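# Move small cardboard box from desk to counter

## Task

Pick up the small cardboard box that sits on the desk and set it down on the counter located behind the shelving. The robot must not tip over or be left leaning, or the attempt fails. The box must rest on the counter by itself at the end; if it only stays put because the robot is holding or propping it, it does not count.

## Robot and tools

Robot: a Hello Robot Stretch 3 with a single arm. It has a two-wheel differential base (0.33 m long, 0.34 m wide), a lift that slides up a mast, and a telescoping arm that reaches out to the robot's right side. The base cannot move sideways. To move the gripper forward or back, drive the base. The base turns about the point halfway between the drive wheels, which is 0.05 m behind the front edge. With the arm pulled in and the wrist folded, a turn on the spot sweeps a circle of radius 0.28 m. An unfolded, level wrist pokes outside that circle.

Frames: the base frame has its origin on the floor between the drive wheels, with x forward, y to the left and z up. hand_pose is reported in this frame, at the point where the closed fingertips meet. With all wrist joints at zero, that hand frame's x points up, y points back along the arm toward the mast, and z points to the robot's rear. The odometry frame is where the base frame was when the scene began. Heading is positive to the left, from -3.142 to 3.142.

execute_actions: argument actions is a list holding either one action or none. An empty list only reports state and images. An action may hold base, joints or both, plus an optional contact_limits. Its motions start together and may end at different times. base takes exactly one command. translate_m is a straight drive in metres, relative to where the base last reported itself, positive forward, -1 to 1. rotate_rad is a turn in place in radians, relative, positive to the left (counter-clockwise seen from above), -3.2 to 3.2. joints is a map of absolute targets by joint name: lift_m 0 to 1.1 (arm height on the mast, m); arm_m 0 to 0.52 (extension, m); wrist_yaw_rad -1.345 to 4.42 (0 along the arm, positive toward the front, 3.0 folded over the base); wrist_pitch_rad -1.57 to 0.451 (0 level, negative tips the fingers down); wrist_roll_rad -2.911 to 2.911 (0 puts the fingers side by side and level); gripper_m -0.089 to 0.179 (larger is wider; the real fingertip gap is about 0.007 m less when almost shut and 0.025 m less when fully open, and zero below 0.007); head_pan_rad -3.953 to 1.73 (0 ahead, positive left, -1.57 looks along the arm); head_tilt_rad -1.53 to 0.419 (0 level, negative down). Done tolerances: ±0.004 for lift_m, arm_m and gripper_m, ±0.02 for yaw, roll and head, ±0.05 for pitch. Any joint or base you leave out may keep pushing toward its previous target without the status showing it. contact_limits accepts only arm_m, a motor_effort percentage from 1 to 100; the arm stops (contact_stop) at roughly that effort, and it also caps how hard the arm holds until the next action. Values that are too low stop it immediately. An action never runs more than 15 s. cameras picks head_camera, nav_camera, wrist_camera or all; null or missing gives all, [] gives none. An unknown key, camera name or out-of-range value rejects the whole call with no motion. Once a result reports a stop, any later execute_actions, wait or finished_scene calls in that same reply are skipped.

wait: seconds from 0 to 10. Nothing new is commanded, and the result matches an empty action. zoom_image: camera plus region [x0, y0, x1, y1] in pixels of that camera's latest full image, top-left origin, at most 504 by 504. finished_scene: pass the current scene number; it is final and reports whether the goal was met, so only call it once the box sits stably on the counter.

Results: base_status and joint_status tell how each motion ended: done, off_target (stopped short, may still push), contact_stop, time_out, torque_fault. For the base, done only means the wheels turned as commanded, even if they slipped. After contact_stop, time_out or torque_fault the old target is dropped; the arm or lift after a contact_stop goes slack until commanded again, and a slack lift may sink under load or keep pressing. on_its_own lists what the call did not command; its "held at" value is a target, not a position. motor_effort is percent of maximum, positive toward higher joint values, with the peak in brackets; readings carry fixed and random errors. Positive wheel effort pushes forward. base_odometry counts wheel turns; turned_by_wheels and turned_by_imu give the turn since the last result; base_tilt gives forward and right lean in degrees (about 4 degrees of fixed error). lidar_m is 12 distances in metres, 30-degree sectors starting straight ahead and going counter-clockwise (4th left, 7th behind, 10th right), in a plane 0.17 m high, range 0.15 to 12 m, "-" for nothing seen; it misses glass, thin legs and parts hidden by the robot. wrist_depth_mm (45 to 1000) and head_depth_mm (280 to 4000, sideways image) are 7 by 7 grids of median depth in mm.

Cameras: head_camera (896x504) and nav_camera (672x504, fisheye) ride on the head and move with head_pan_rad and head_tilt_rad; wrist_camera (644x364) rides on the gripper. Calibration is given in OpenCV form with T_world_to_cam mapping the base frame to each camera; expect small errors, larger for the wrist camera.

Gripping: command gripper_m below the box width to grasp; lower squeezes harder, but a stall guard may ease off. To let go, open at least 0.02 beyond where the fingers met the box. Neither the reading nor done proves a grasp, so check the images.

Speed: the base runs fast (0.30 m/s, 1.9 rad/s) only when stowed: lift_m under 0.30, arm_m under 0.03, wrist_yaw_rad over 2.54; otherwise 0.10 m/s and 0.63 rad/s.

Safety: fold or unfold the wrist only with lift_m between 0.32 and 0.95, wrist_pitch_rad -0.4 and roll near 0; once folded the lift may go to 0.25. When yaw is below -0.4, keep pitch at -0.5 or lower. Wrist servos that strain for several seconds go limp for 10 s. Pushing the arm into something firm with the gripper above about 0.45 m can tip the robot, as can driving while holding or hooking something fixed, or snagging furniture (worst when reversing). If it leans, undo the last move in small steps, free the gripper, and drop lift_m to about 0.2. Avoid drops, slams, hard shoves and knocking things over. Loose objects may occasionally be nudged by outside forces, and the robot keeps holding its last command while you think.

Each tool is called after "Call:" by a JSON object that holds its "api" and its "payload", one argument or row to a line.

## Session

Call:
{"api": "execute_actions", "payload": {
  "actions": []
}}

Scene clock: 0.00 s.
base_odometry: x=+0.000 y=+0.000 heading=+0.000 (m, m, rad; odometry frame)
turned_by_wheels: +0.000 (rad since the last result)
turned_by_imu: +0.000 (rad since the last result)
base_tilt: forward=+2.2 right=+0.6 (deg)
lidar_m: 1.32 0.93 0.88 0.92 1.01 0.95 0.96 1.27 2.85 1.85 1.76 1.20
head_depth_mm: 1600 1596 1585 1583 1574 1572 1564 / 1661 1664 1671 1662 1653 1641 1640 / 1745 1758 1737 1741 1740 1748 1721 / 1810 1855 1844 1832 1814 1807 1791 / 1695 1688 1664 1645 1631 1595 1564 / 1461 1439 1416 1393 1384 1369 1349 / 1218 1212 1199 1191 1174 1158 1151
base_status: not commanded
joint_positions: lift_m=+0.593 arm_m=-0.001 wrist_yaw_rad=+2.872 wrist_pitch_rad=-0.310 wrist_roll_rad=-0.020 gripper_m=+0.037 head_pan_rad=+0.014 head_tilt_rad=-0.016
joint_status: not commanded
motor_effort: left_wheel=-1 right_wheel=+1 lift_m=+23 arm_m=+0 wrist_yaw_rad=+0 wrist_pitch_rad=+8 wrist_roll_rad=+0 gripper_m=+1 head_pan_rad=+0 head_tilt_rad=+1 (%)
hand_pose: x=+0.0418 y=+0.0840 z=+0.6308 quat_wxyz=(+0.202, +0.700, +0.016, +0.685) (m; base frame)
wrist_depth_mm: - 918 879 843 819 763 736 / - - 950 895 844 816 785 / - - - 944 892 849 833 / - - - - 965 914 868 / 991 - - - - - 938 / 896 968 - - - - - / 821 - 806 830 817 850 863
pictures: head_camera (sideways: a quarter turn clockwise sets it upright), nav_camera (sideways: a quarter turn counterclockwise sets it upright), wrist_camera
Images, in order (width x height): head_camera 896x504, nav_camera 672x504, wrist_camera 644x364.

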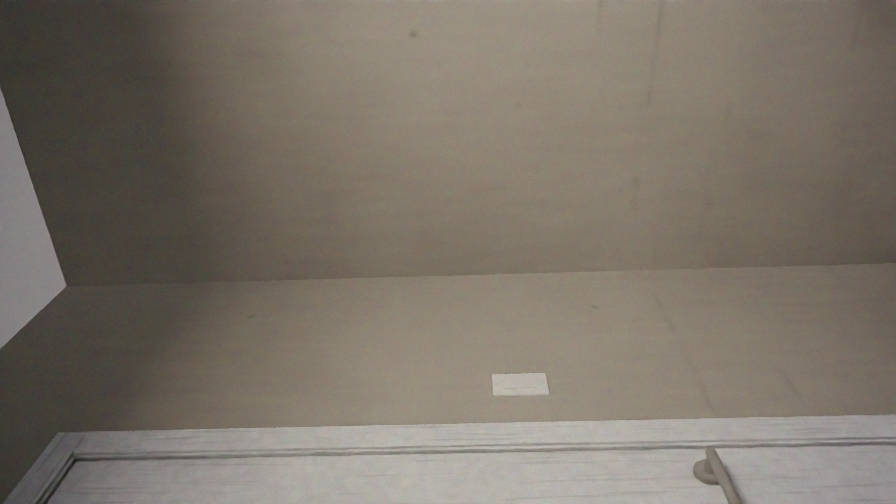

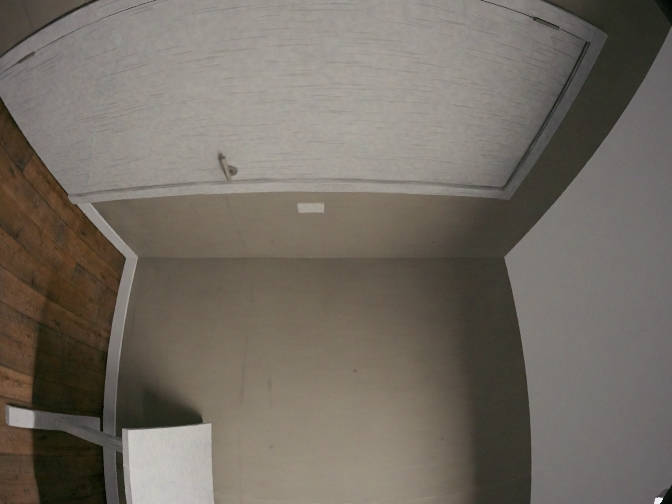

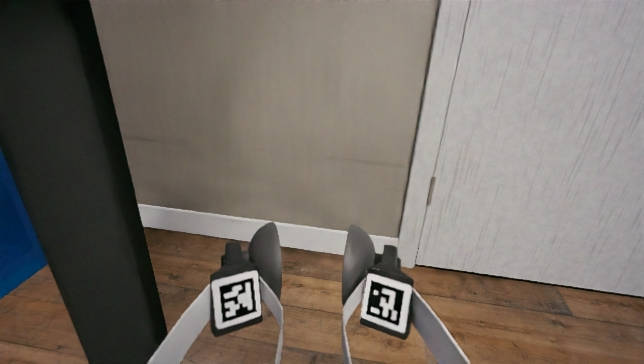

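Call:
{"api": "execute_actions", "payload": {
  "actions": [
    {"joints": {"head_pan_rad": -0.9, "head_tilt_rad": -0.5}}
  ],
  "cameras": ["head_camera", "nav_camera"]
}}

Call:
{"api": "execute_actions", "payload": {
  "actions": [
    {"joints": {"head_pan_rad": -2.0, "head_tilt_rad": -0.5}}
  ],
  "cameras": ["head_camera", "nav_camera"]
}}

Call:
{"api": "execute_actions", "payload": {
  "actions": [
    {"joints": {"head_pan_rad": -3.1, "head_tilt_rad": -0.5}}
  ],
  "cameras": ["head_camera", "nav_camera"]
}}

Scene clock: 4.93 s.
base_odometry: x=+0.000 y=+0.000 heading=+0.000 (m, m, rad; odometry frame)
turned_by_wheels: +0.000 (rad since the last result)
turned_by_imu: +0.001 (rad since the last result)
base_tilt: forward=+2.2 right=+0.6 (deg)
lidar_m: 1.32 0.93 0.88 0.92 1.01 0.95 0.96 1.27 2.85 1.87 1.76 1.20
head_depth_mm: 1844 1998 2092 1481 2061 1664 1361 / 1750 1904 2002 1403 2146 1683 1378 / 1666 1802 1901 1334 2085 1685 1388 / 1602 1725 1837 1343 2002 1704 1388 / 1524 1640 1747 1359 1927 1703 1384 / 1457 1568 1665 1363 1108 1562 1396 / 1403 1494 1602 1373 1065 1732 1399
base_status: not commanded
joint_positions: lift_m=+0.593 arm_m=-0.001 wrist_yaw_rad=+2.872 wrist_pitch_rad=-0.310 wrist_roll_rad=-0.020 gripper_m=+0.037 head_pan_rad=-0.893 head_tilt_rad=-0.494
joint_status: all done
motor_effort: left_wheel=+0(0) right_wheel=+1(0) lift_m=+24(23) arm_m=+0(0) wrist_yaw_rad=-1(0) wrist_pitch_rad=+8(8) wrist_roll_rad=+0(0) gripper_m=+0(0) head_pan_rad=-4(30) head_tilt_rad=-3(21) (%)
hand_pose: x=+0.0418 y=+0.0840 z=+0.6308 quat_wxyz=(+0.202, +0.700, +0.016, +0.685) (m; base frame)
wrist_depth_mm: - 920 876 839 807 768 734 / - - 958 906 850 799 774 / - - - 957 895 862 822 / - - - - 976 902 867 / 972 - - - - - 945 / 916 972 - - - - - / 823 - 810 840 815 856 863
pictures: head_camera (sideways: a quarter turn clockwise sets it upright), nav_camera (sideways: a quarter turn counterclockwise sets it upright)
camera_calibration (this result's frames):
head_camera: T_world_to_cam=[[-0.288217, 0.353414, -0.889961, 1.17427], [0.775138, 0.631792, -0.000138645, -0.00633262], [0.562221, -0.689882, -0.456037, 0.549508], [0, 0, 0, 1]] pos_world=[0.0344062, -0.031905, 1.29565]
nav_camera: T_world_to_cam=[[0.275768, -0.341513, 0.89851, -1.12959], [-0.77191, -0.635715, -0.00471597, 0.0590963], [0.572807, -0.692268, -0.438927, 0.524712], [0, 0, 0, 1]] pos_world=[0.0565633, 0.0150392, 1.24554]
Images, in order (width x height): head_camera 896x504, nav_camera 672x504.

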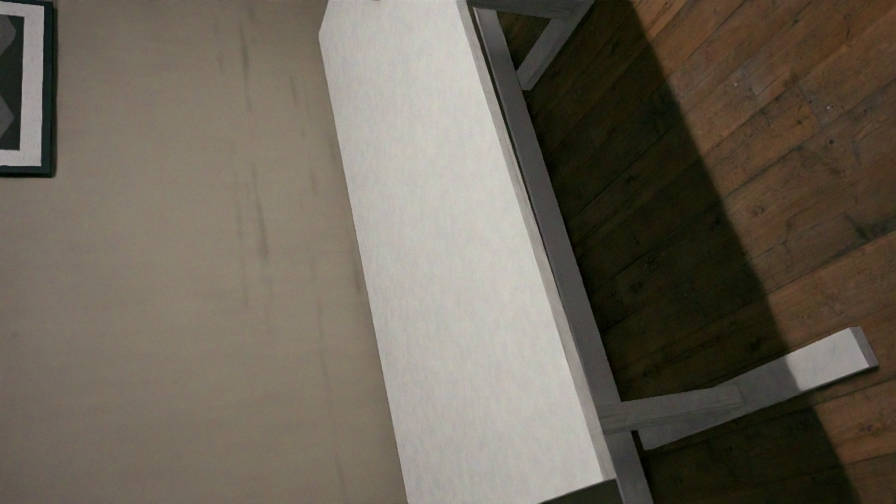

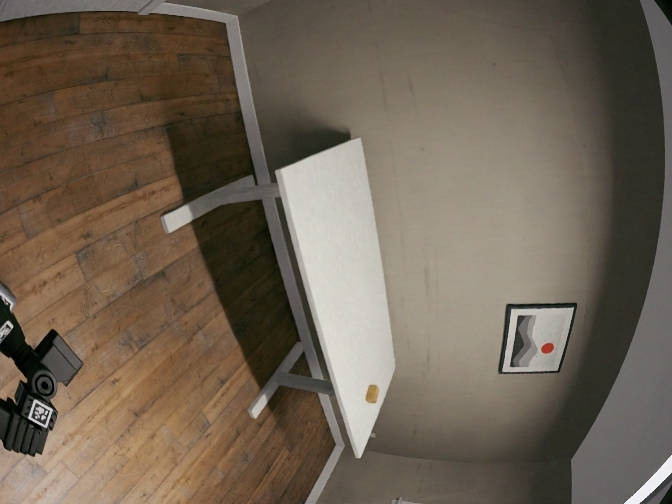

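Scene clock: 6.10 s.
base_odometry: x=+0.000 y=+0.000 heading=+0.000 (m, m, rad; odometry frame)
turned_by_wheels: +0.000 (rad since the last result)
turned_by_imu: +0.000 (rad since the last result)
base_tilt: forward=+2.4 right=+0.6 (deg)
lidar_m: 1.32 0.93 0.88 0.91 1.01 0.95 0.96 1.27 2.86 1.86 1.76 1.20
head_depth_mm: 2486 2686 2914 2975 2139 1672 1378 / 2480 2670 2897 2980 2158 1675 1371 / 2484 2706 2909 3039 2170 1693 1386 / 2491 2703 2864 3040 2171 1680 1383 / 2505 2712 2940 3051 2193 1684 1400 / 2501 2681 2932 3055 2211 1709 1401 / 2499 2690 2925 3083 2202 1713 1403
base_status: not commanded
joint_positions: lift_m=+0.593 arm_m=-0.001 wrist_yaw_rad=+2.872 wrist_pitch_rad=-0.310 wrist_roll_rad=-0.020 gripper_m=+0.037 head_pan_rad=-1.993 head_tilt_rad=-0.494
joint_status: all done
motor_effort: left_wheel=+0(0) right_wheel=+0(1) lift_m=+23(23) arm_m=+0(0) wrist_yaw_rad=-1(0) wrist_pitch_rad=+8(8) wrist_roll_rad=+0(0) gripper_m=+0(1) head_pan_rad=-3(30) head_tilt_rad=-2(3) (%)
hand_pose: x=+0.0418 y=+0.0840 z=+0.6308 quat_wxyz=(+0.202, +0.700, +0.016, +0.685) (m; base frame)
wrist_depth_mm: - 933 895 852 808 767 740 / - - 955 900 852 814 783 / - - - 951 897 852 806 / - - - - 955 918 853 / 961 - - - - - 947 / 912 971 - - - - - / 812 - 809 838 815 865 880
pictures: head_camera (sideways: a quarter turn clockwise sets it upright), nav_camera (sideways: a quarter turn counterclockwise sets it upright)
camera_calibration (this result's frames):
head_camera: T_world_to_cam=[[0.184335, 0.4174, -0.88983, 1.17121], [0.914658, -0.404229, -0.000136976, -0.00718587], [-0.359752, -0.813865, -0.456292, 0.555464], [0, 0, 0, 1]] pos_world=[-0.00949355, -0.0396971, 1.29563]
nav_camera: T_world_to_cam=[[-0.179377, -0.40091, 0.898385, -1.12665], [-0.916689, 0.399574, -0.00471909, 0.0599835], [-0.357079, -0.824386, -0.439184, 0.530719], [0, 0, 0, 1]] pos_world=[0.0423996, -0.0381368, 1.24553]
Images, in order (width x height): head_camera 896x504, nav_camera 672x504.

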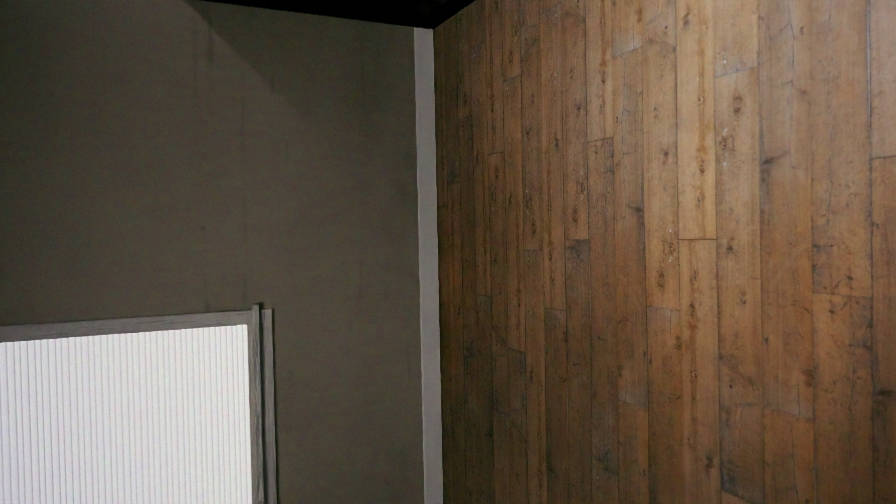

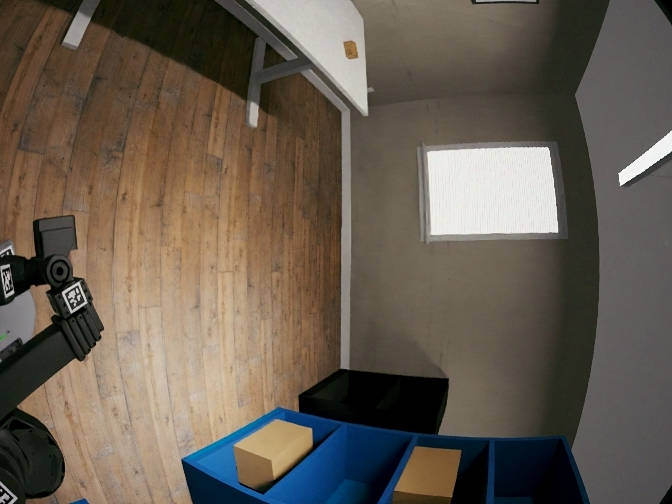

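Scene clock: 7.27 s.
base_odometry: x=+0.000 y=+0.000 heading=+0.000 (m, m, rad; odometry frame)
turned_by_wheels: +0.000 (rad since the last result)
turned_by_imu: +0.000 (rad since the last result)
base_tilt: forward=+2.0 right=+0.5 (deg)
lidar_m: 1.33 0.93 0.88 0.92 1.01 0.95 0.96 1.27 2.85 1.86 1.77 1.20
head_depth_mm: 823 955 1003 1351 1249 1479 1281 / 2791 2903 2589 2599 1165 1358 1336 / 2931 3029 2719 2876 2191 1686 1374 / 3036 3236 2930 3017 2175 1690 1397 / 1377 1454 1542 1628 1740 1695 1381 / 1197 1252 1320 1400 1542 1657 1403 / 1077 1172 1508 1812 1778 1723 1399
base_status: not commanded
joint_positions: lift_m=+0.593 arm_m=-0.001 wrist_yaw_rad=+2.872 wrist_pitch_rad=-0.310 wrist_roll_rad=-0.020 gripper_m=+0.037 head_pan_rad=-3.093 head_tilt_rad=-0.494
joint_status: all done
motor_effort: left_wheel=+0(0) right_wheel=+0(1) lift_m=+24(23) arm_m=+0(0) wrist_yaw_rad=+0(1) wrist_pitch_rad=+8(8) wrist_roll_rad=+1(0) gripper_m=+0(0) head_pan_rad=-3(31) head_tilt_rad=-2(2) (%)
hand_pose: x=+0.0418 y=+0.0840 z=+0.6308 quat_wxyz=(+0.202, +0.700, +0.016, +0.685) (m; base frame)
wrist_depth_mm: - 931 867 862 806 758 731 / - - 926 884 847 799 768 / - - - 962 896 865 823 / - - - - 963 915 880 / 982 - - - - - 939 / 915 961 - - - - - / 818 - 793 824 828 862 868
pictures: head_camera (sideways: a quarter turn clockwise sets it upright), nav_camera (sideways: a quarter turn counterclockwise sets it upright)
camera_calibration (this result's frames):
head_camera: T_world_to_cam=[[0.455651, 0.0250532, -0.889806, 1.16953], [0.0546344, -0.998506, -0.000136668, -0.00194011], [-0.88848, -0.0485517, -0.456339, 0.55875], [0, 0, 0, 1]] pos_world=[-0.0363511, -0.00410934, 1.29563]
nav_camera: T_world_to_cam=[[-0.438706, -0.021992, 0.898362, -1.12504], [-0.059704, 0.998205, -0.00471967, 0.0547566], [-0.896645, -0.0557063, -0.439231, 0.534072], [0, 0, 0, 1]] pos_world=[-0.0114194, -0.049649, 1.24553]
Images, in order (width x height): head_camera 896x504, nav_camera 672x504.

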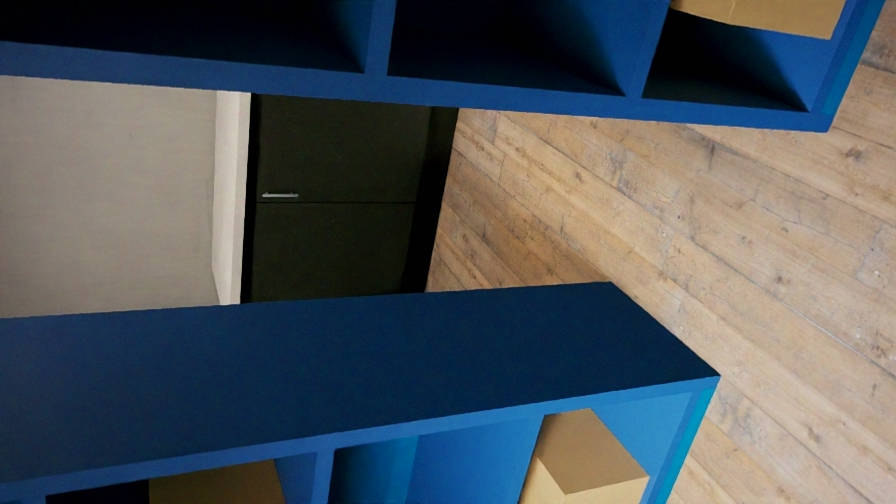

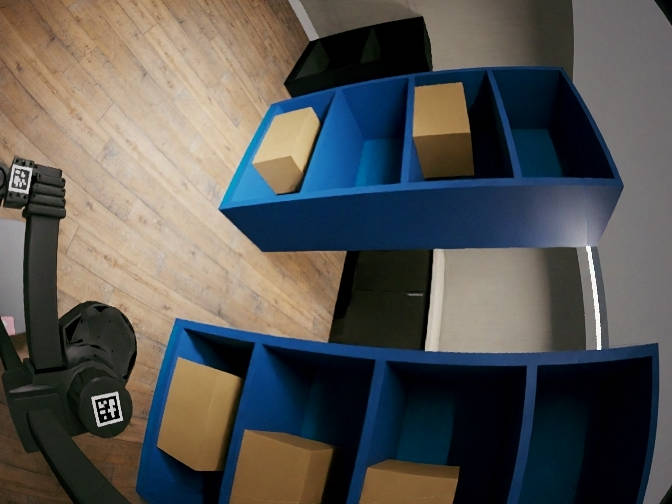

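Call:
{"api": "execute_actions", "payload": {
  "actions": [
    {"base": {"rotate_rad": 1.45}, "joints": {"lift_m": 0.28, "head_pan_rad": -2.8, "head_tilt_rad": -0.45}}
  ],
  "cameras": ["head_camera", "nav_camera"]
}}

Scene clock: 51.60 s.
base_odometry: x=+0.000 y=+0.000 heading=+1.450 (m, m, rad; odometry frame)
turned_by_wheels: +1.450 (rad since the last result)
turned_by_imu: +1.466 (rad since the last result)
base_tilt: forward=+2.2 right=+0.4 (deg)
lidar_m: 0.90 1.08 0.95 0.95 1.43 2.25 2.86 1.86 1.20 1.63 0.98 0.88
head_depth_mm: 2598 2765 2914 3042 2251 1724 1417 / 2745 2921 3158 3229 2282 1755 1410 / 2807 3003 3215 3045 2275 1747 1413 / 2443 2634 2778 2738 2197 1752 1427 / 2187 2312 2391 1578 2232 1769 1427 / 1944 2059 2131 1487 2215 1768 1437 / 1772 1875 1951 1495 2045 1781 1447
base_status: done
joint_positions: lift_m=+0.280 arm_m=-0.001 wrist_yaw_rad=+2.872 wrist_pitch_rad=-0.310 wrist_roll_rad=-0.020 gripper_m=+0.037 head_pan_rad=-2.807 head_tilt_rad=-0.458
joint_status: all done
motor_effort: left_wheel=-3(8) right_wheel=+3(7) lift_m=+20(21) arm_m=+0(0) wrist_yaw_rad=+0(1) wrist_pitch_rad=+8(8) wrist_roll_rad=+0(0) gripper_m=+0(0) head_pan_rad=+1(18) head_tilt_rad=+2(6) (%)
hand_pose: x=+0.0418 y=+0.0839 z=+0.3177 quat_wxyz=(+0.202, +0.700, +0.017, +0.685) (m; base frame)
wrist_depth_mm: - - - - - - - / - - - 946 940 - - / - - - - - - - / - 886 901 924 947 966 964 / - 692 726 720 724 737 750 / 559 568 - 582 587 602 604 / 468 - 486 490 483 503 505
pictures: head_camera (sideways: a quarter turn clockwise sets it upright), nav_camera (sideways: a quarter turn counterclockwise sets it upright)
camera_calibration (this result's frames):
head_camera: T_world_to_cam=[[0.399723, 0.141969, -0.905575, 1.19044], [0.33399, -0.942576, -0.000345435, -0.00337238], [-0.853623, -0.302315, -0.424185, 0.516698], [0, 0, 0, 1]] pos_world=[-0.0336544, -0.0159783, 1.29721]
nav_camera: T_world_to_cam=[[-0.38405, -0.134156, 0.913514, -1.14514], [-0.33893, 0.940801, -0.00432594, 0.0559476], [-0.858855, -0.311279, -0.406784, 0.491618], [0, 0, 0, 1]] pos_world=[0.00139971, -0.0532329, 1.24633]
Images, in order (width x height): head_camera 896x504, nav_camera 672x504.

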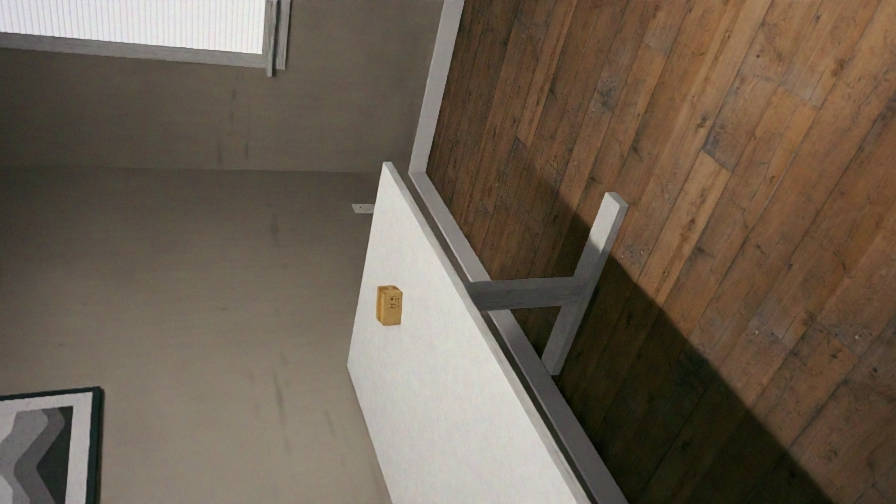

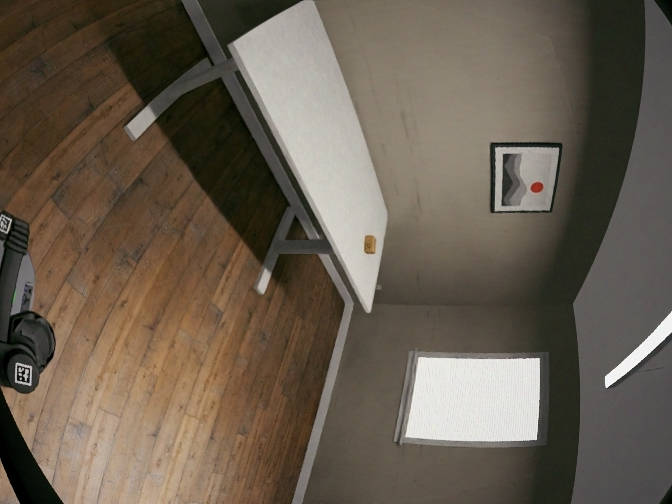

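Call:
{"api": "zoom_image", "payload": {
  "camera": "head_camera",
  "region": [350, 270, 430, 340]
}}

Region (350, 270, 430, 340) of head_camera's 896x504 image, scaled by 6.300, with more detail than that image has; it fills the top 441 rows of this view, and the rest is white.

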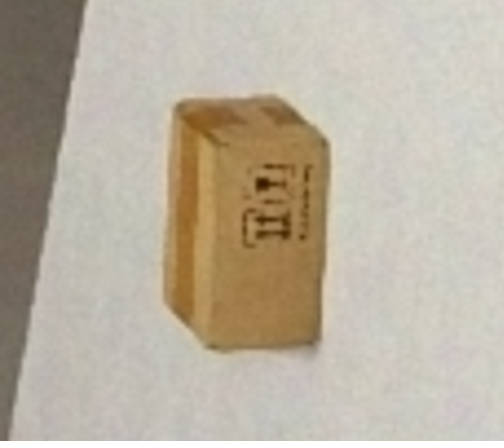

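Call:
{"api": "execute_actions", "payload": {
  "actions": [
    {"base": {"translate_m": -1.0}, "joints": {"lift_m": 0.292, "wrist_pitch_rad": -0.4, "head_pan_rad": -2.3, "head_tilt_rad": -0.6}}
  ],
  "cameras": ["head_camera", "nav_camera"]
}}

Scene clock: 78.40 s.
base_odometry: x=-0.121 y=-0.993 heading=+1.450 (m, m, rad; odometry frame)
turned_by_wheels: +0.000 (rad since the last result)
turned_by_imu: -0.005 (rad since the last result)
base_tilt: forward=+2.2 right=+0.5 (deg)
lidar_m: 1.81 1.42 1.25 1.30 1.49 1.91 1.91 1.01 1.02 1.36 1.15 1.82
head_depth_mm: 1474 1626 1804 2028 1772 1524 1293 / 1394 1545 1716 1098 1722 1541 1287 / 1340 1461 1611 1104 905 1494 1298 / 1275 1392 1489 1102 874 1512 1300 / 1231 1330 1445 1117 852 1512 1301 / 1168 1269 1375 1119 853 1441 1305 / 1129 1219 1322 1128 854 752 1307
base_status: done
joint_positions: lift_m=+0.292 arm_m=-0.001 wrist_yaw_rad=+2.872 wrist_pitch_rad=-0.415 wrist_roll_rad=-0.020 gripper_m=+0.037 head_pan_rad=-2.307 head_tilt_rad=-0.593
joint_status: all done
motor_effort: left_wheel=-2(15) right_wheel=+2(4) lift_m=+27(28) arm_m=+0(0) wrist_yaw_rad=+0(0) wrist_pitch_rad=+7(7) wrist_roll_rad=+0(1) gripper_m=+0(0) head_pan_rad=+2(27) head_tilt_rad=-3(12) (%)
hand_pose: x=+0.0386 y=+0.0725 z=+0.3052 quat_wxyz=(+0.237, +0.698, +0.054, +0.673) (m; base frame)
wrist_depth_mm: - - - - - - - / - - - - - - - / - 944 - - - - - / - 753 749 767 793 810 842 / 594 611 635 623 638 649 664 / 504 - - 525 538 545 550 / 451 - - 454 449 470 471
pictures: head_camera (sideways: a quarter turn clockwise sets it upright), nav_camera (sideways: a quarter turn counterclockwise sets it upright)
camera_calibration (this result's frames):
head_camera: T_world_to_cam=[[0.36209, 0.403641, -0.840217, 1.10543], [0.744839, -0.667245, 0.00044189, -0.00690356], [-0.560452, -0.625986, -0.542251, 0.668532], [0, 0, 0, 1]] pos_world=[-0.0204421, -0.0323105, 1.29131]
nav_camera: T_world_to_cam=[[-0.352902, -0.390183, 0.850422, -1.06304], [-0.747869, 0.663821, -0.00577747, 0.0603309], [-0.562274, -0.638043, -0.526069, 0.645024], [0, 0, 0, 1]] pos_world=[0.0326508, -0.0432751, 1.24371]
Images, in order (width x height): head_camera 896x504, nav_camera 672x504.

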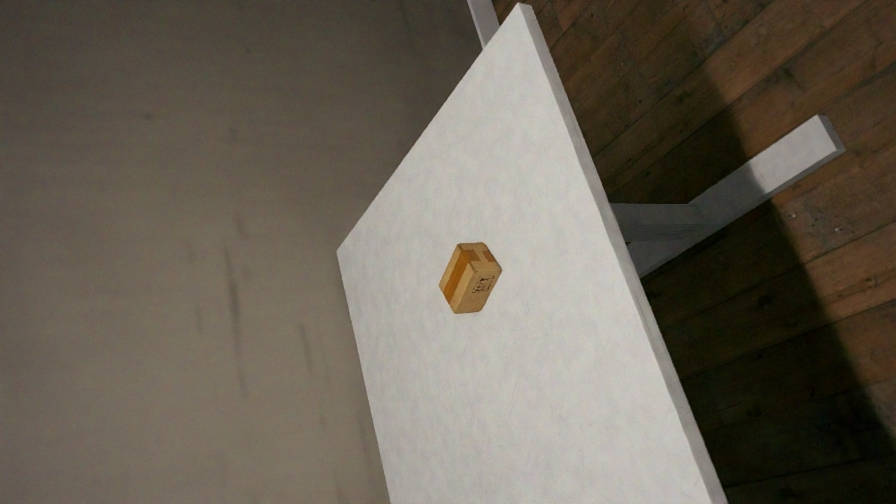

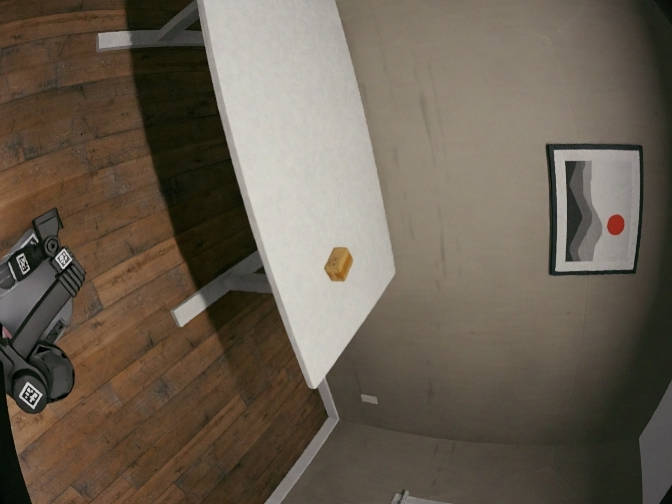

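Call:
{"api": "zoom_image", "payload": {
  "camera": "head_camera",
  "region": [420, 230, 520, 330]
}}

Region (420, 230, 520, 330) of head_camera's 896x504 image, scaled by 5.040, with more detail than that image has.

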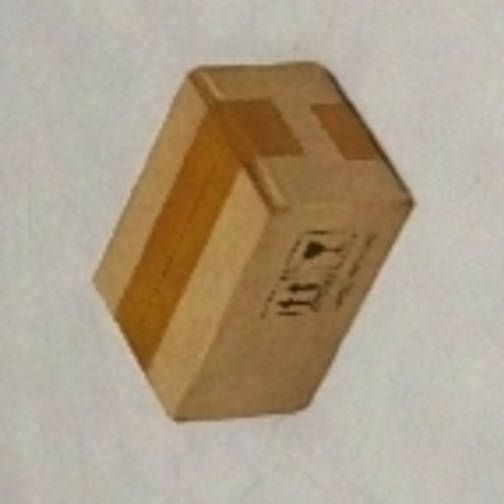

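Call:
{"api": "execute_actions", "payload": {
  "actions": [
    {"base": {"translate_m": -0.555}, "joints": {"lift_m": 0.82, "wrist_yaw_rad": 1.0, "wrist_pitch_rad": -0.4, "head_pan_rad": -1.57, "head_tilt_rad": -0.75}}
  ],
  "cameras": ["head_camera"]
}}

Scene clock: 100.90 s.
base_odometry: x=-0.188 y=-1.544 heading=+1.450 (m, m, rad; odometry frame)
turned_by_wheels: +0.000 (rad since the last result)
turned_by_imu: -0.002 (rad since the last result)
base_tilt: forward=+2.3 right=+0.4 (deg)
lidar_m: 2.35 1.87 1.44 1.44 1.56 1.39 1.39 1.32 0.73 0.74 1.41 2.34
head_depth_mm: 978 1086 1132 876 716 634 - / 1004 1122 1135 880 719 635 - / 1036 1157 1147 887 721 1308 - / 1059 1188 1152 835 726 1328 - / 1087 1228 1166 897 729 1409 - / 1123 1262 1164 894 729 1434 - / 1156 1316 1175 902 753 1430 1207
base_status: done
joint_positions: lift_m=+0.820 arm_m=-0.001 wrist_yaw_rad=+1.001 wrist_pitch_rad=-0.415 wrist_roll_rad=-0.020 gripper_m=+0.037 head_pan_rad=-1.577 head_tilt_rad=-0.741
joint_status: all done
motor_effort: left_wheel=-2(12) right_wheel=+1(4) lift_m=+27(27) arm_m=+0(0) wrist_yaw_rad=-1(3) wrist_pitch_rad=+7(7) wrist_roll_rad=+0(0) gripper_m=+0(0) head_pan_rad=+3(28) head_tilt_rad=-3(13) (%)
hand_pose: x=+0.1679 y=-0.2655 z=+0.8331 quat_wxyz=(+0.682, +0.458, -0.530, +0.209) (m; base frame)
wrist_depth_mm: - - - - - - 927 / - - - - 847 904 863 / - - - - 581 602 616 / - - - - 463 449 458 / - - - - - 364 369 / - - - - - 315 306 / 940 - 943 - - - 263
pictures: head_camera (sideways: a quarter turn clockwise sets it upright)
camera_calibration (this result's frames):
head_camera: T_world_to_cam=[[0.00132367, 0.659786, -0.751453, 0.991913], [0.999999, -0.00053512, 0.00129164, -0.00956617], [0.00045009, -0.751454, -0.659786, 0.818013], [0, 0, 0, 1]] pos_world=[0.00788501, -0.0397562, 1.2851]
Images, in order (width x height): head_camera 896x504.

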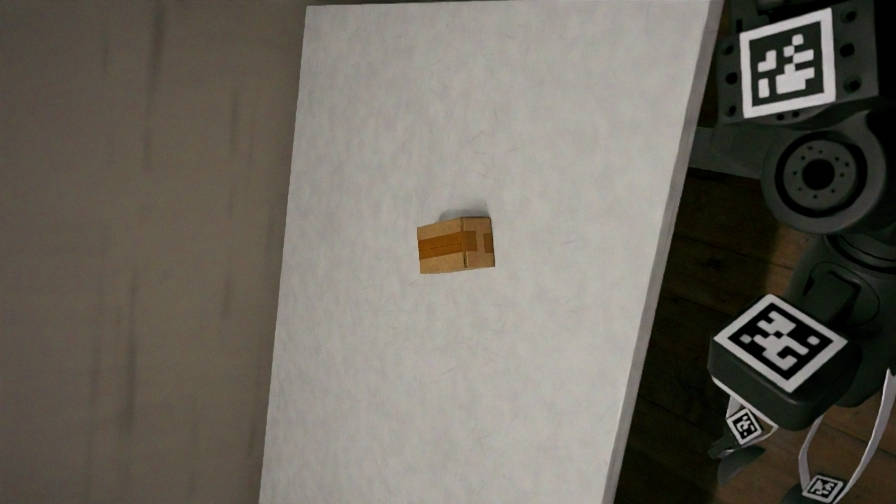

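Call:
{"api": "execute_actions", "payload": {
  "actions": [
    {"joints": {"lift_m": 0.80, "wrist_yaw_rad": 0.1, "arm_m": 0.30, "gripper_m": 0.14}}
  ],
  "cameras": ["head_camera", "wrist_camera"]
}}

Scene clock: 116.17 s.
base_odometry: x=-0.188 y=-1.544 heading=+1.450 (m, m, rad; odometry frame)
turned_by_wheels: +0.000 (rad since the last result)
turned_by_imu: +0.001 (rad since the last result)
base_tilt: forward=+2.2 right=+0.4 (deg)
lidar_m: 2.35 1.86 1.44 1.44 1.57 1.39 1.39 1.33 0.73 0.74 1.41 2.34
head_depth_mm: 973 1090 1132 909 - - 1174 / 1002 1121 1189 - 703 1291 1195 / 1029 1155 1193 - 722 1304 1180 / 1060 1184 1152 850 722 1328 1200 / 1087 1222 1150 866 725 1367 1208 / 1123 1265 1165 898 730 1404 1208 / 1154 1313 1170 901 751 1411 1214
base_status: not commanded
joint_positions: lift_m=+0.800 arm_m=+0.300 wrist_yaw_rad=+0.100 wrist_pitch_rad=-0.415 wrist_roll_rad=-0.020 gripper_m=+0.140 head_pan_rad=-1.577 head_tilt_rad=-0.741
joint_status: all done
motor_effort: left_wheel=-2(2) right_wheel=+1(2) lift_m=+21(27) arm_m=+3(4) wrist_yaw_rad=-1(5) wrist_pitch_rad=+7(7) wrist_roll_rad=+0(0) gripper_m=+0(94) head_pan_rad=+1(2) head_tilt_rad=-3(3) (%)
hand_pose: x=+0.0010 y=-0.6683 z=+0.8135 quat_wxyz=(+0.705, +0.182, -0.677, -0.109) (m; base frame)
wrist_depth_mm: 909 819 730 636 580 530 490 / 666 684 711 679 623 567 517 / 474 489 501 516 532 546 543 / 369 378 385 393 402 411 425 / 304 317 312 317 324 332 335 / 256 - 264 207 266 286 281 / 224 218 227 177 227 228 241
pictures: head_camera (sideways: a quarter turn clockwise sets it upright), wrist_camera
camera_calibration (this result's frames):
head_camera: T_world_to_cam=[[0.00130669, 0.660053, -0.751218, 0.991607], [0.999999, -0.000507328, 0.00129367, -0.0095688], [0.000472778, -0.751219, -0.660053, 0.818361], [0, 0, 0, 1]] pos_world=[0.00788617, -0.0397502, 1.28509]
wrist_camera: T_world_to_cam=[[-0.995676, -0.0797228, 0.0476755, -0.0914346], [-0.08388, 0.551126, -0.830195, 1.07391], [0.0399103, -0.830605, -0.55543, 0.063687], [0, 0, 0, 1]] pos_world=[-0.0035014, -0.546251, 0.931288]
Images, in order (width x height): head_camera 896x504, wrist_camera 644x364.

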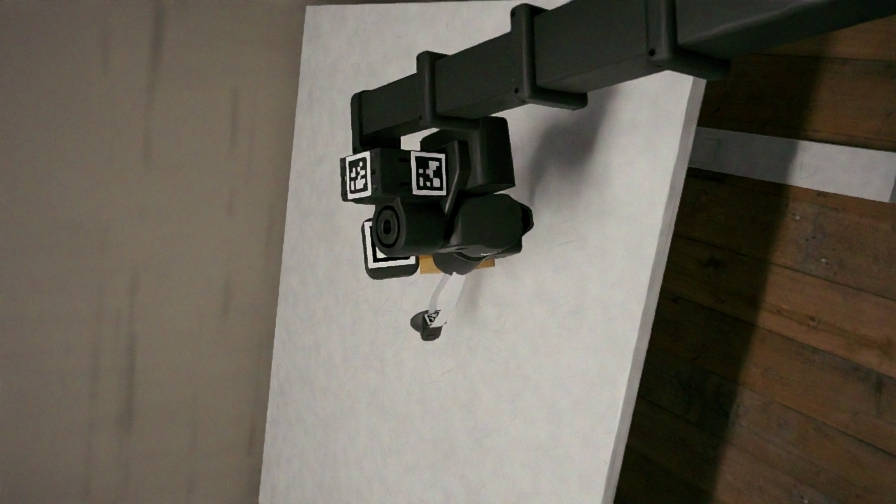

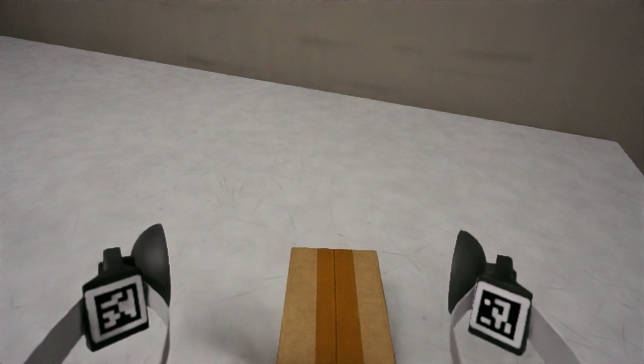

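Call:
{"api": "execute_actions", "payload": {
  "actions": [
    {"base": {"translate_m": -0.012}, "joints": {"lift_m": 0.736, "arm_m": 0.306}}
  ],
  "cameras": ["head_camera", "wrist_camera"]
}}

Scene clock: 126.37 s.
base_odometry: x=-0.189 y=-1.556 heading=+1.450 (m, m, rad; odometry frame)
turned_by_wheels: +0.000 (rad since the last result)
turned_by_imu: +0.001 (rad since the last result)
base_tilt: forward=+2.2 right=+0.7 (deg)
lidar_m: 2.36 1.88 1.44 1.45 1.55 1.38 1.38 1.32 0.73 0.73 1.41 2.36
head_depth_mm: 973 1082 1158 908 758 - - / 1000 1117 1141 938 - 1298 1195 / 1027 1152 1147 976 703 1289 1184 / 1055 1178 1155 954 706 1332 1208 / 1084 1221 1165 897 728 1370 1208 / 1119 1263 1170 896 728 1390 1202 / 1149 1304 1170 906 750 1406 1216
base_status: done
joint_positions: lift_m=+0.736 arm_m=+0.306 wrist_yaw_rad=+0.100 wrist_pitch_rad=-0.415 wrist_roll_rad=-0.020 gripper_m=+0.140 head_pan_rad=-1.577 head_tilt_rad=-0.741
joint_status: all done
motor_effort: left_wheel=-1(9) right_wheel=+2(3) lift_m=+20(18) arm_m=+3(2) wrist_yaw_rad=-1(1) wrist_pitch_rad=+7(7) wrist_roll_rad=+0(0) gripper_m=+0(0) head_pan_rad=+2(3) head_tilt_rad=-4(4) (%)
hand_pose: x=+0.0010 y=-0.6743 z=+0.7495 quat_wxyz=(+0.705, +0.182, -0.677, -0.109) (m; base frame)
wrist_depth_mm: 785 759 698 642 573 523 490 / 464 479 508 530 552 538 508 / 335 342 355 363 375 387 399 / 260 265 268 186 281 290 297 / 213 223 212 151 227 234 237 / 185 - 175 126 185 202 197 / - 155 151 135 160 161 169
pictures: head_camera (sideways: a quarter turn clockwise sets it upright), wrist_camera
camera_calibration (this result's frames):
head_camera: T_world_to_cam=[[0.00130457, 0.660053, -0.751218, 0.991607], [0.999999, -0.000504109, 0.00129367, -0.00956881], [0.000475196, -0.751219, -0.660053, 0.818361], [0, 0, 0, 1]] pos_world=[0.0078863, -0.0397502, 1.28509]
wrist_camera: T_world_to_cam=[[-0.995676, -0.0797228, 0.0476755, -0.0888618], [-0.08388, 0.551126, -0.830195, 1.02409], [0.0399103, -0.830605, -0.55543, 0.0231546], [0, 0, 0, 1]] pos_world=[-0.0035014, -0.552253, 0.867289]
Images, in order (width x height): head_camera 896x504, wrist_camera 644x364.

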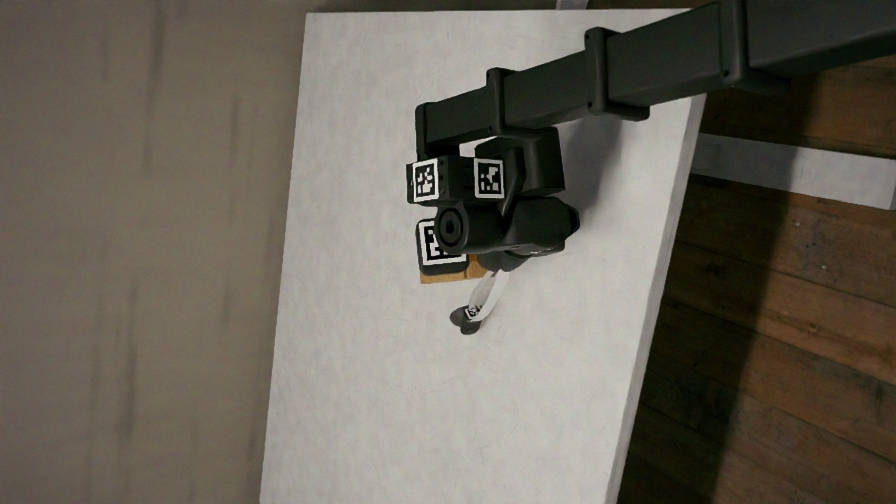

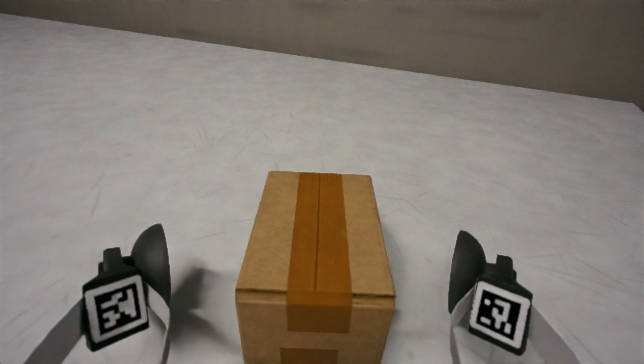

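Call:
{"api": "execute_actions", "payload": {
  "actions": [
    {"joints": {"gripper_m": 0.015}}
  ],
  "cameras": ["wrist_camera"]
}}

Scene clock: 130.40 s.
base_odometry: x=-0.189 y=-1.556 heading=+1.450 (m, m, rad; odometry frame)
turned_by_wheels: +0.000 (rad since the last result)
turned_by_imu: +0.001 (rad since the last result)
base_tilt: forward=+2.3 right=+0.5 (deg)
lidar_m: 2.36 1.88 1.44 1.44 1.55 1.38 1.38 1.32 0.73 0.73 1.41 2.35
head_depth_mm: 977 1078 1150 903 757 - - / 1002 1125 1134 941 - 1299 1198 / 1033 1144 1144 981 704 1291 1182 / 1060 1186 1153 952 706 1331 1204 / 1083 1226 1156 892 726 1369 1204 / 1116 1266 1163 898 729 1404 1212 / 1151 1309 1170 900 753 1401 1211
base_status: not commanded
joint_positions: lift_m=+0.736 arm_m=+0.306 wrist_yaw_rad=+0.100 wrist_pitch_rad=-0.415 wrist_roll_rad=-0.020 gripper_m=+0.016 head_pan_rad=-1.577 head_tilt_rad=-0.741
joint_status: all done
motor_effort: left_wheel=-2(2) right_wheel=+2(2) lift_m=+20(20) arm_m=+4(4) wrist_yaw_rad=+0(0) wrist_pitch_rad=+7(7) wrist_roll_rad=+0(0) gripper_m=-26(100) head_pan_rad=+2(2) head_tilt_rad=-4(4) (%)
hand_pose: x=+0.0010 y=-0.6743 z=+0.7494 quat_wxyz=(+0.705, +0.182, -0.677, -0.110) (m; base frame)
wrist_depth_mm: 805 757 698 636 575 520 482 / 468 481 506 529 549 545 503 / 334 341 352 363 378 383 397 / 261 265 272 186 282 289 297 / 213 217 219 150 229 233 237 / 181 183 129 128 136 193 197 / 156 158 152 139 160 167 169
pictures: wrist_camera
camera_calibration (this result's frames):
wrist_camera: T_world_to_cam=[[-0.995679, -0.0796912, 0.0476731, -0.0888467], [-0.083863, 0.551181, -0.83016, 1.02409], [0.0398799, -0.830571, -0.555483, 0.0232043], [0, 0, 0, 1]] pos_world=[-0.00350505, -0.552266, 0.867282]
Images, in order (width x height): wrist_camera 644x364.

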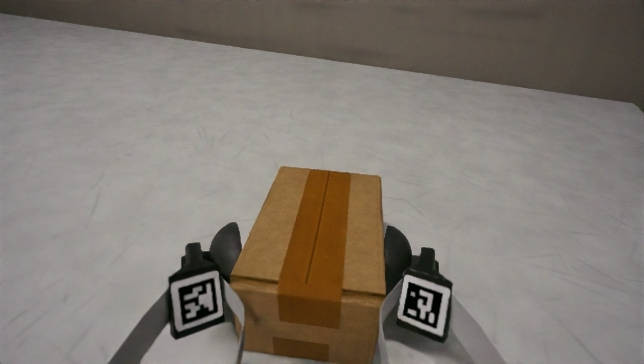

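Call:
{"api": "execute_actions", "payload": {
  "actions": [
    {"joints": {"lift_m": 0.775}}
  ],
  "cameras": ["wrist_camera"]
}}

Scene clock: 133.73 s.
base_odometry: x=-0.189 y=-1.556 heading=+1.450 (m, m, rad; odometry frame)
turned_by_wheels: +0.000 (rad since the last result)
turned_by_imu: +0.001 (rad since the last result)
base_tilt: forward=+2.3 right=+0.7 (deg)
lidar_m: 2.37 1.87 1.44 1.44 1.55 1.38 1.38 1.32 0.73 0.73 1.41 2.35
head_depth_mm: 973 1085 1155 909 1517 - 1172 / 998 1117 1138 - 701 1296 1193 / 1028 1148 1147 - 712 1288 1180 / 1054 1184 1153 - 723 1336 1205 / 1084 1223 1156 894 727 1367 1205 / 1121 1264 1167 899 727 1399 1206 / 1151 1306 1168 902 752 1403 1217
base_status: not commanded
joint_positions: lift_m=+0.775 arm_m=+0.306 wrist_yaw_rad=+0.100 wrist_pitch_rad=-0.424 wrist_roll_rad=-0.020 gripper_m=+0.026 head_pan_rad=-1.577 head_tilt_rad=-0.741
joint_status: all done
on_its_own: gripper_m is held at +0.025, not at your +0.015, by its stall guard, which is not easing now
motor_effort: left_wheel=-2(2) right_wheel=+2(2) lift_m=+27(29) arm_m=+3(3) wrist_yaw_rad=-1(0) wrist_pitch_rad=+12(12) wrist_roll_rad=+0(0) gripper_m=-21(21) head_pan_rad=+2(2) head_tilt_rad=-4(4) (%)
hand_pose: x=+0.0009 y=-0.6733 z=+0.7861 quat_wxyz=(+0.705, +0.184, -0.676, -0.112) (m; base frame)
wrist_depth_mm: 886 786 711 631 579 530 486 / 565 585 609 642 604 563 514 / 406 419 434 442 461 470 487 / 320 326 331 187 346 356 366 / 263 267 269 150 284 288 290 / 224 227 130 128 136 240 244 / 194 194 188 138 197 207 209
pictures: wrist_camera
camera_calibration (this result's frames):
wrist_camera: T_world_to_cam=[[-0.995638, -0.0801014, 0.0478478, -0.0910304], [-0.0845746, 0.558206, -0.825381, 1.05492], [0.0394052, -0.825827, -0.562545, 0.0532267], [0, 0, 0, 1]] pos_world=[-0.00351138, -0.552197, 0.905007]
Images, in order (width x height): wrist_camera 644x364.

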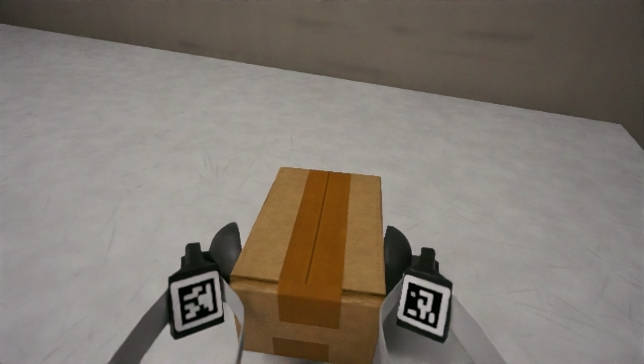

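Call:
{"api": "execute_actions", "payload": {
  "actions": [
    {"base": {"rotate_rad": 0.545}, "joints": {"arm_m": 0.0, "wrist_yaw_rad": 2.7, "wrist_pitch_rad": -0.4, "head_pan_rad": 0.3, "head_tilt_rad": -0.7}}
  ]
}}

Scene clock: 165.00 s.
base_odometry: x=-0.189 y=-1.556 heading=+1.995 (m, m, rad; odometry frame)
turned_by_wheels: +0.545 (rad since the last result)
turned_by_imu: +0.552 (rad since the last result)
base_tilt: forward=+2.3 right=+0.6 (deg)
lidar_m: 1.88 1.44 1.44 1.54 1.38 1.39 1.31 0.73 0.73 1.42 2.36 2.36
head_depth_mm: 1633 2022 2171 2116 1692 1414 1212 / 1787 1932 2107 2084 1692 1417 1212 / 3616 3891 2631 2115 1704 1408 1220 / 2995 3223 2716 1994 1699 1425 1219 / 1377 1628 1769 2002 1721 1420 1223 / 1612 1836 1747 1808 1728 1433 1222 / 1259 1747 1674 1692 1720 1435 1228
base_status: done
joint_positions: lift_m=+0.775 arm_m=+0.000 wrist_yaw_rad=+2.699 wrist_pitch_rad=-0.424 wrist_roll_rad=-0.020 gripper_m=+0.026 head_pan_rad=+0.293 head_tilt_rad=-0.705
joint_status: all done
on_its_own: gripper_m is held at +0.025, not at your +0.015, by its stall guard, which is not easing now
motor_effort: left_wheel=-2(12) right_wheel=+3(7) lift_m=+27(27) arm_m=-3(4) wrist_yaw_rad=+1(2) wrist_pitch_rad=+11(12) wrist_roll_rad=+0(0) gripper_m=-21(21) head_pan_rad=+2(30) head_tilt_rad=+1(5) (%)
hand_pose: x=+0.0746 y=+0.0568 z=+0.7861 quat_wxyz=(+0.297, +0.700, -0.004, +0.649) (m; base frame)
wrist_depth_mm: - - - - - - - / - - - - - - - / - - - - - - - / - - - 187 - - - / - - - 150 - - - / - - 130 128 136 - - / - 925 893 139 943 - -
pictures: head_camera (sideways: a quarter turn clockwise sets it upright), nav_camera (sideways: a quarter turn counterclockwise sets it upright), wrist_camera
camera_calibration (this result's frames):
head_camera: T_world_to_cam=[[-0.604825, -0.185265, -0.774509, 1.02566], [-0.294152, 0.955758, 0.00108787, -0.00140659], [0.740042, 0.228482, -0.632562, 0.778089], [0, 0, 0, 1]] pos_world=[0.044114, 0.0135842, 1.28658]
nav_camera: T_world_to_cam=[[0.591199, 0.178827, 0.786451, -0.985395], [0.297917, -0.954567, -0.00690003, 0.0554121], [0.749486, 0.238377, -0.617615, 0.75612], [0, 0, 0, 1]] pos_world=[-0.000644916, 0.0488681, 1.24234]
wrist_camera: T_world_to_cam=[[0.893764, -0.445977, 0.0478585, -0.0792986], [-0.216072, -0.521594, -0.82538, 0.724778], [0.393063, 0.727354, -0.562545, 0.538613], [0, 0, 0, 1]] pos_world=[0.0157697, -0.0490875, 0.905007]
Images, in order (width x height): head_camera 896x504, nav_camera 672x504, wrist_camera 644x364.

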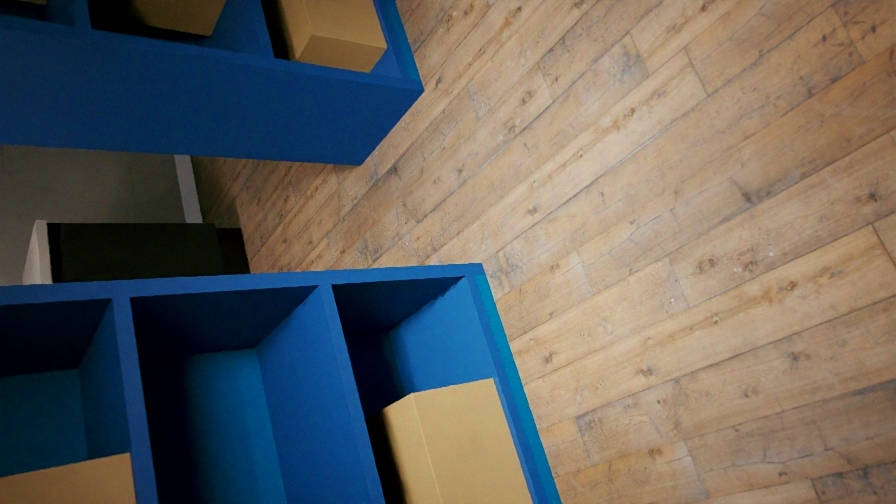

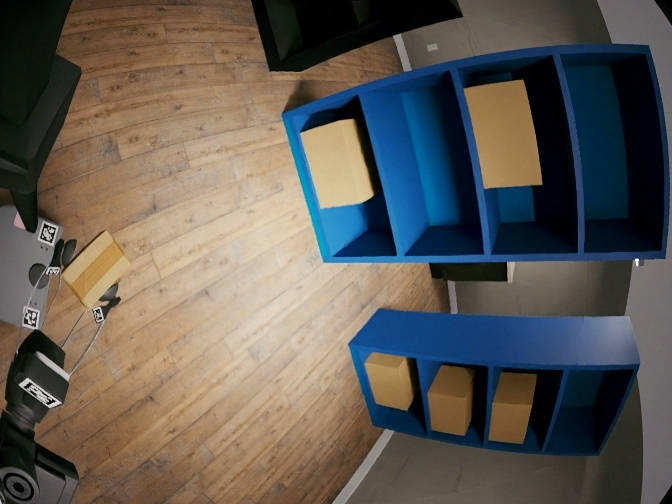

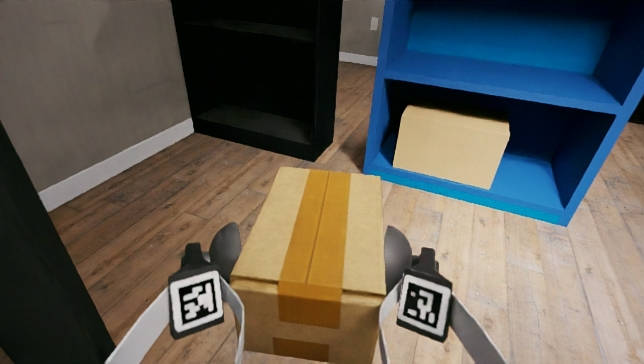

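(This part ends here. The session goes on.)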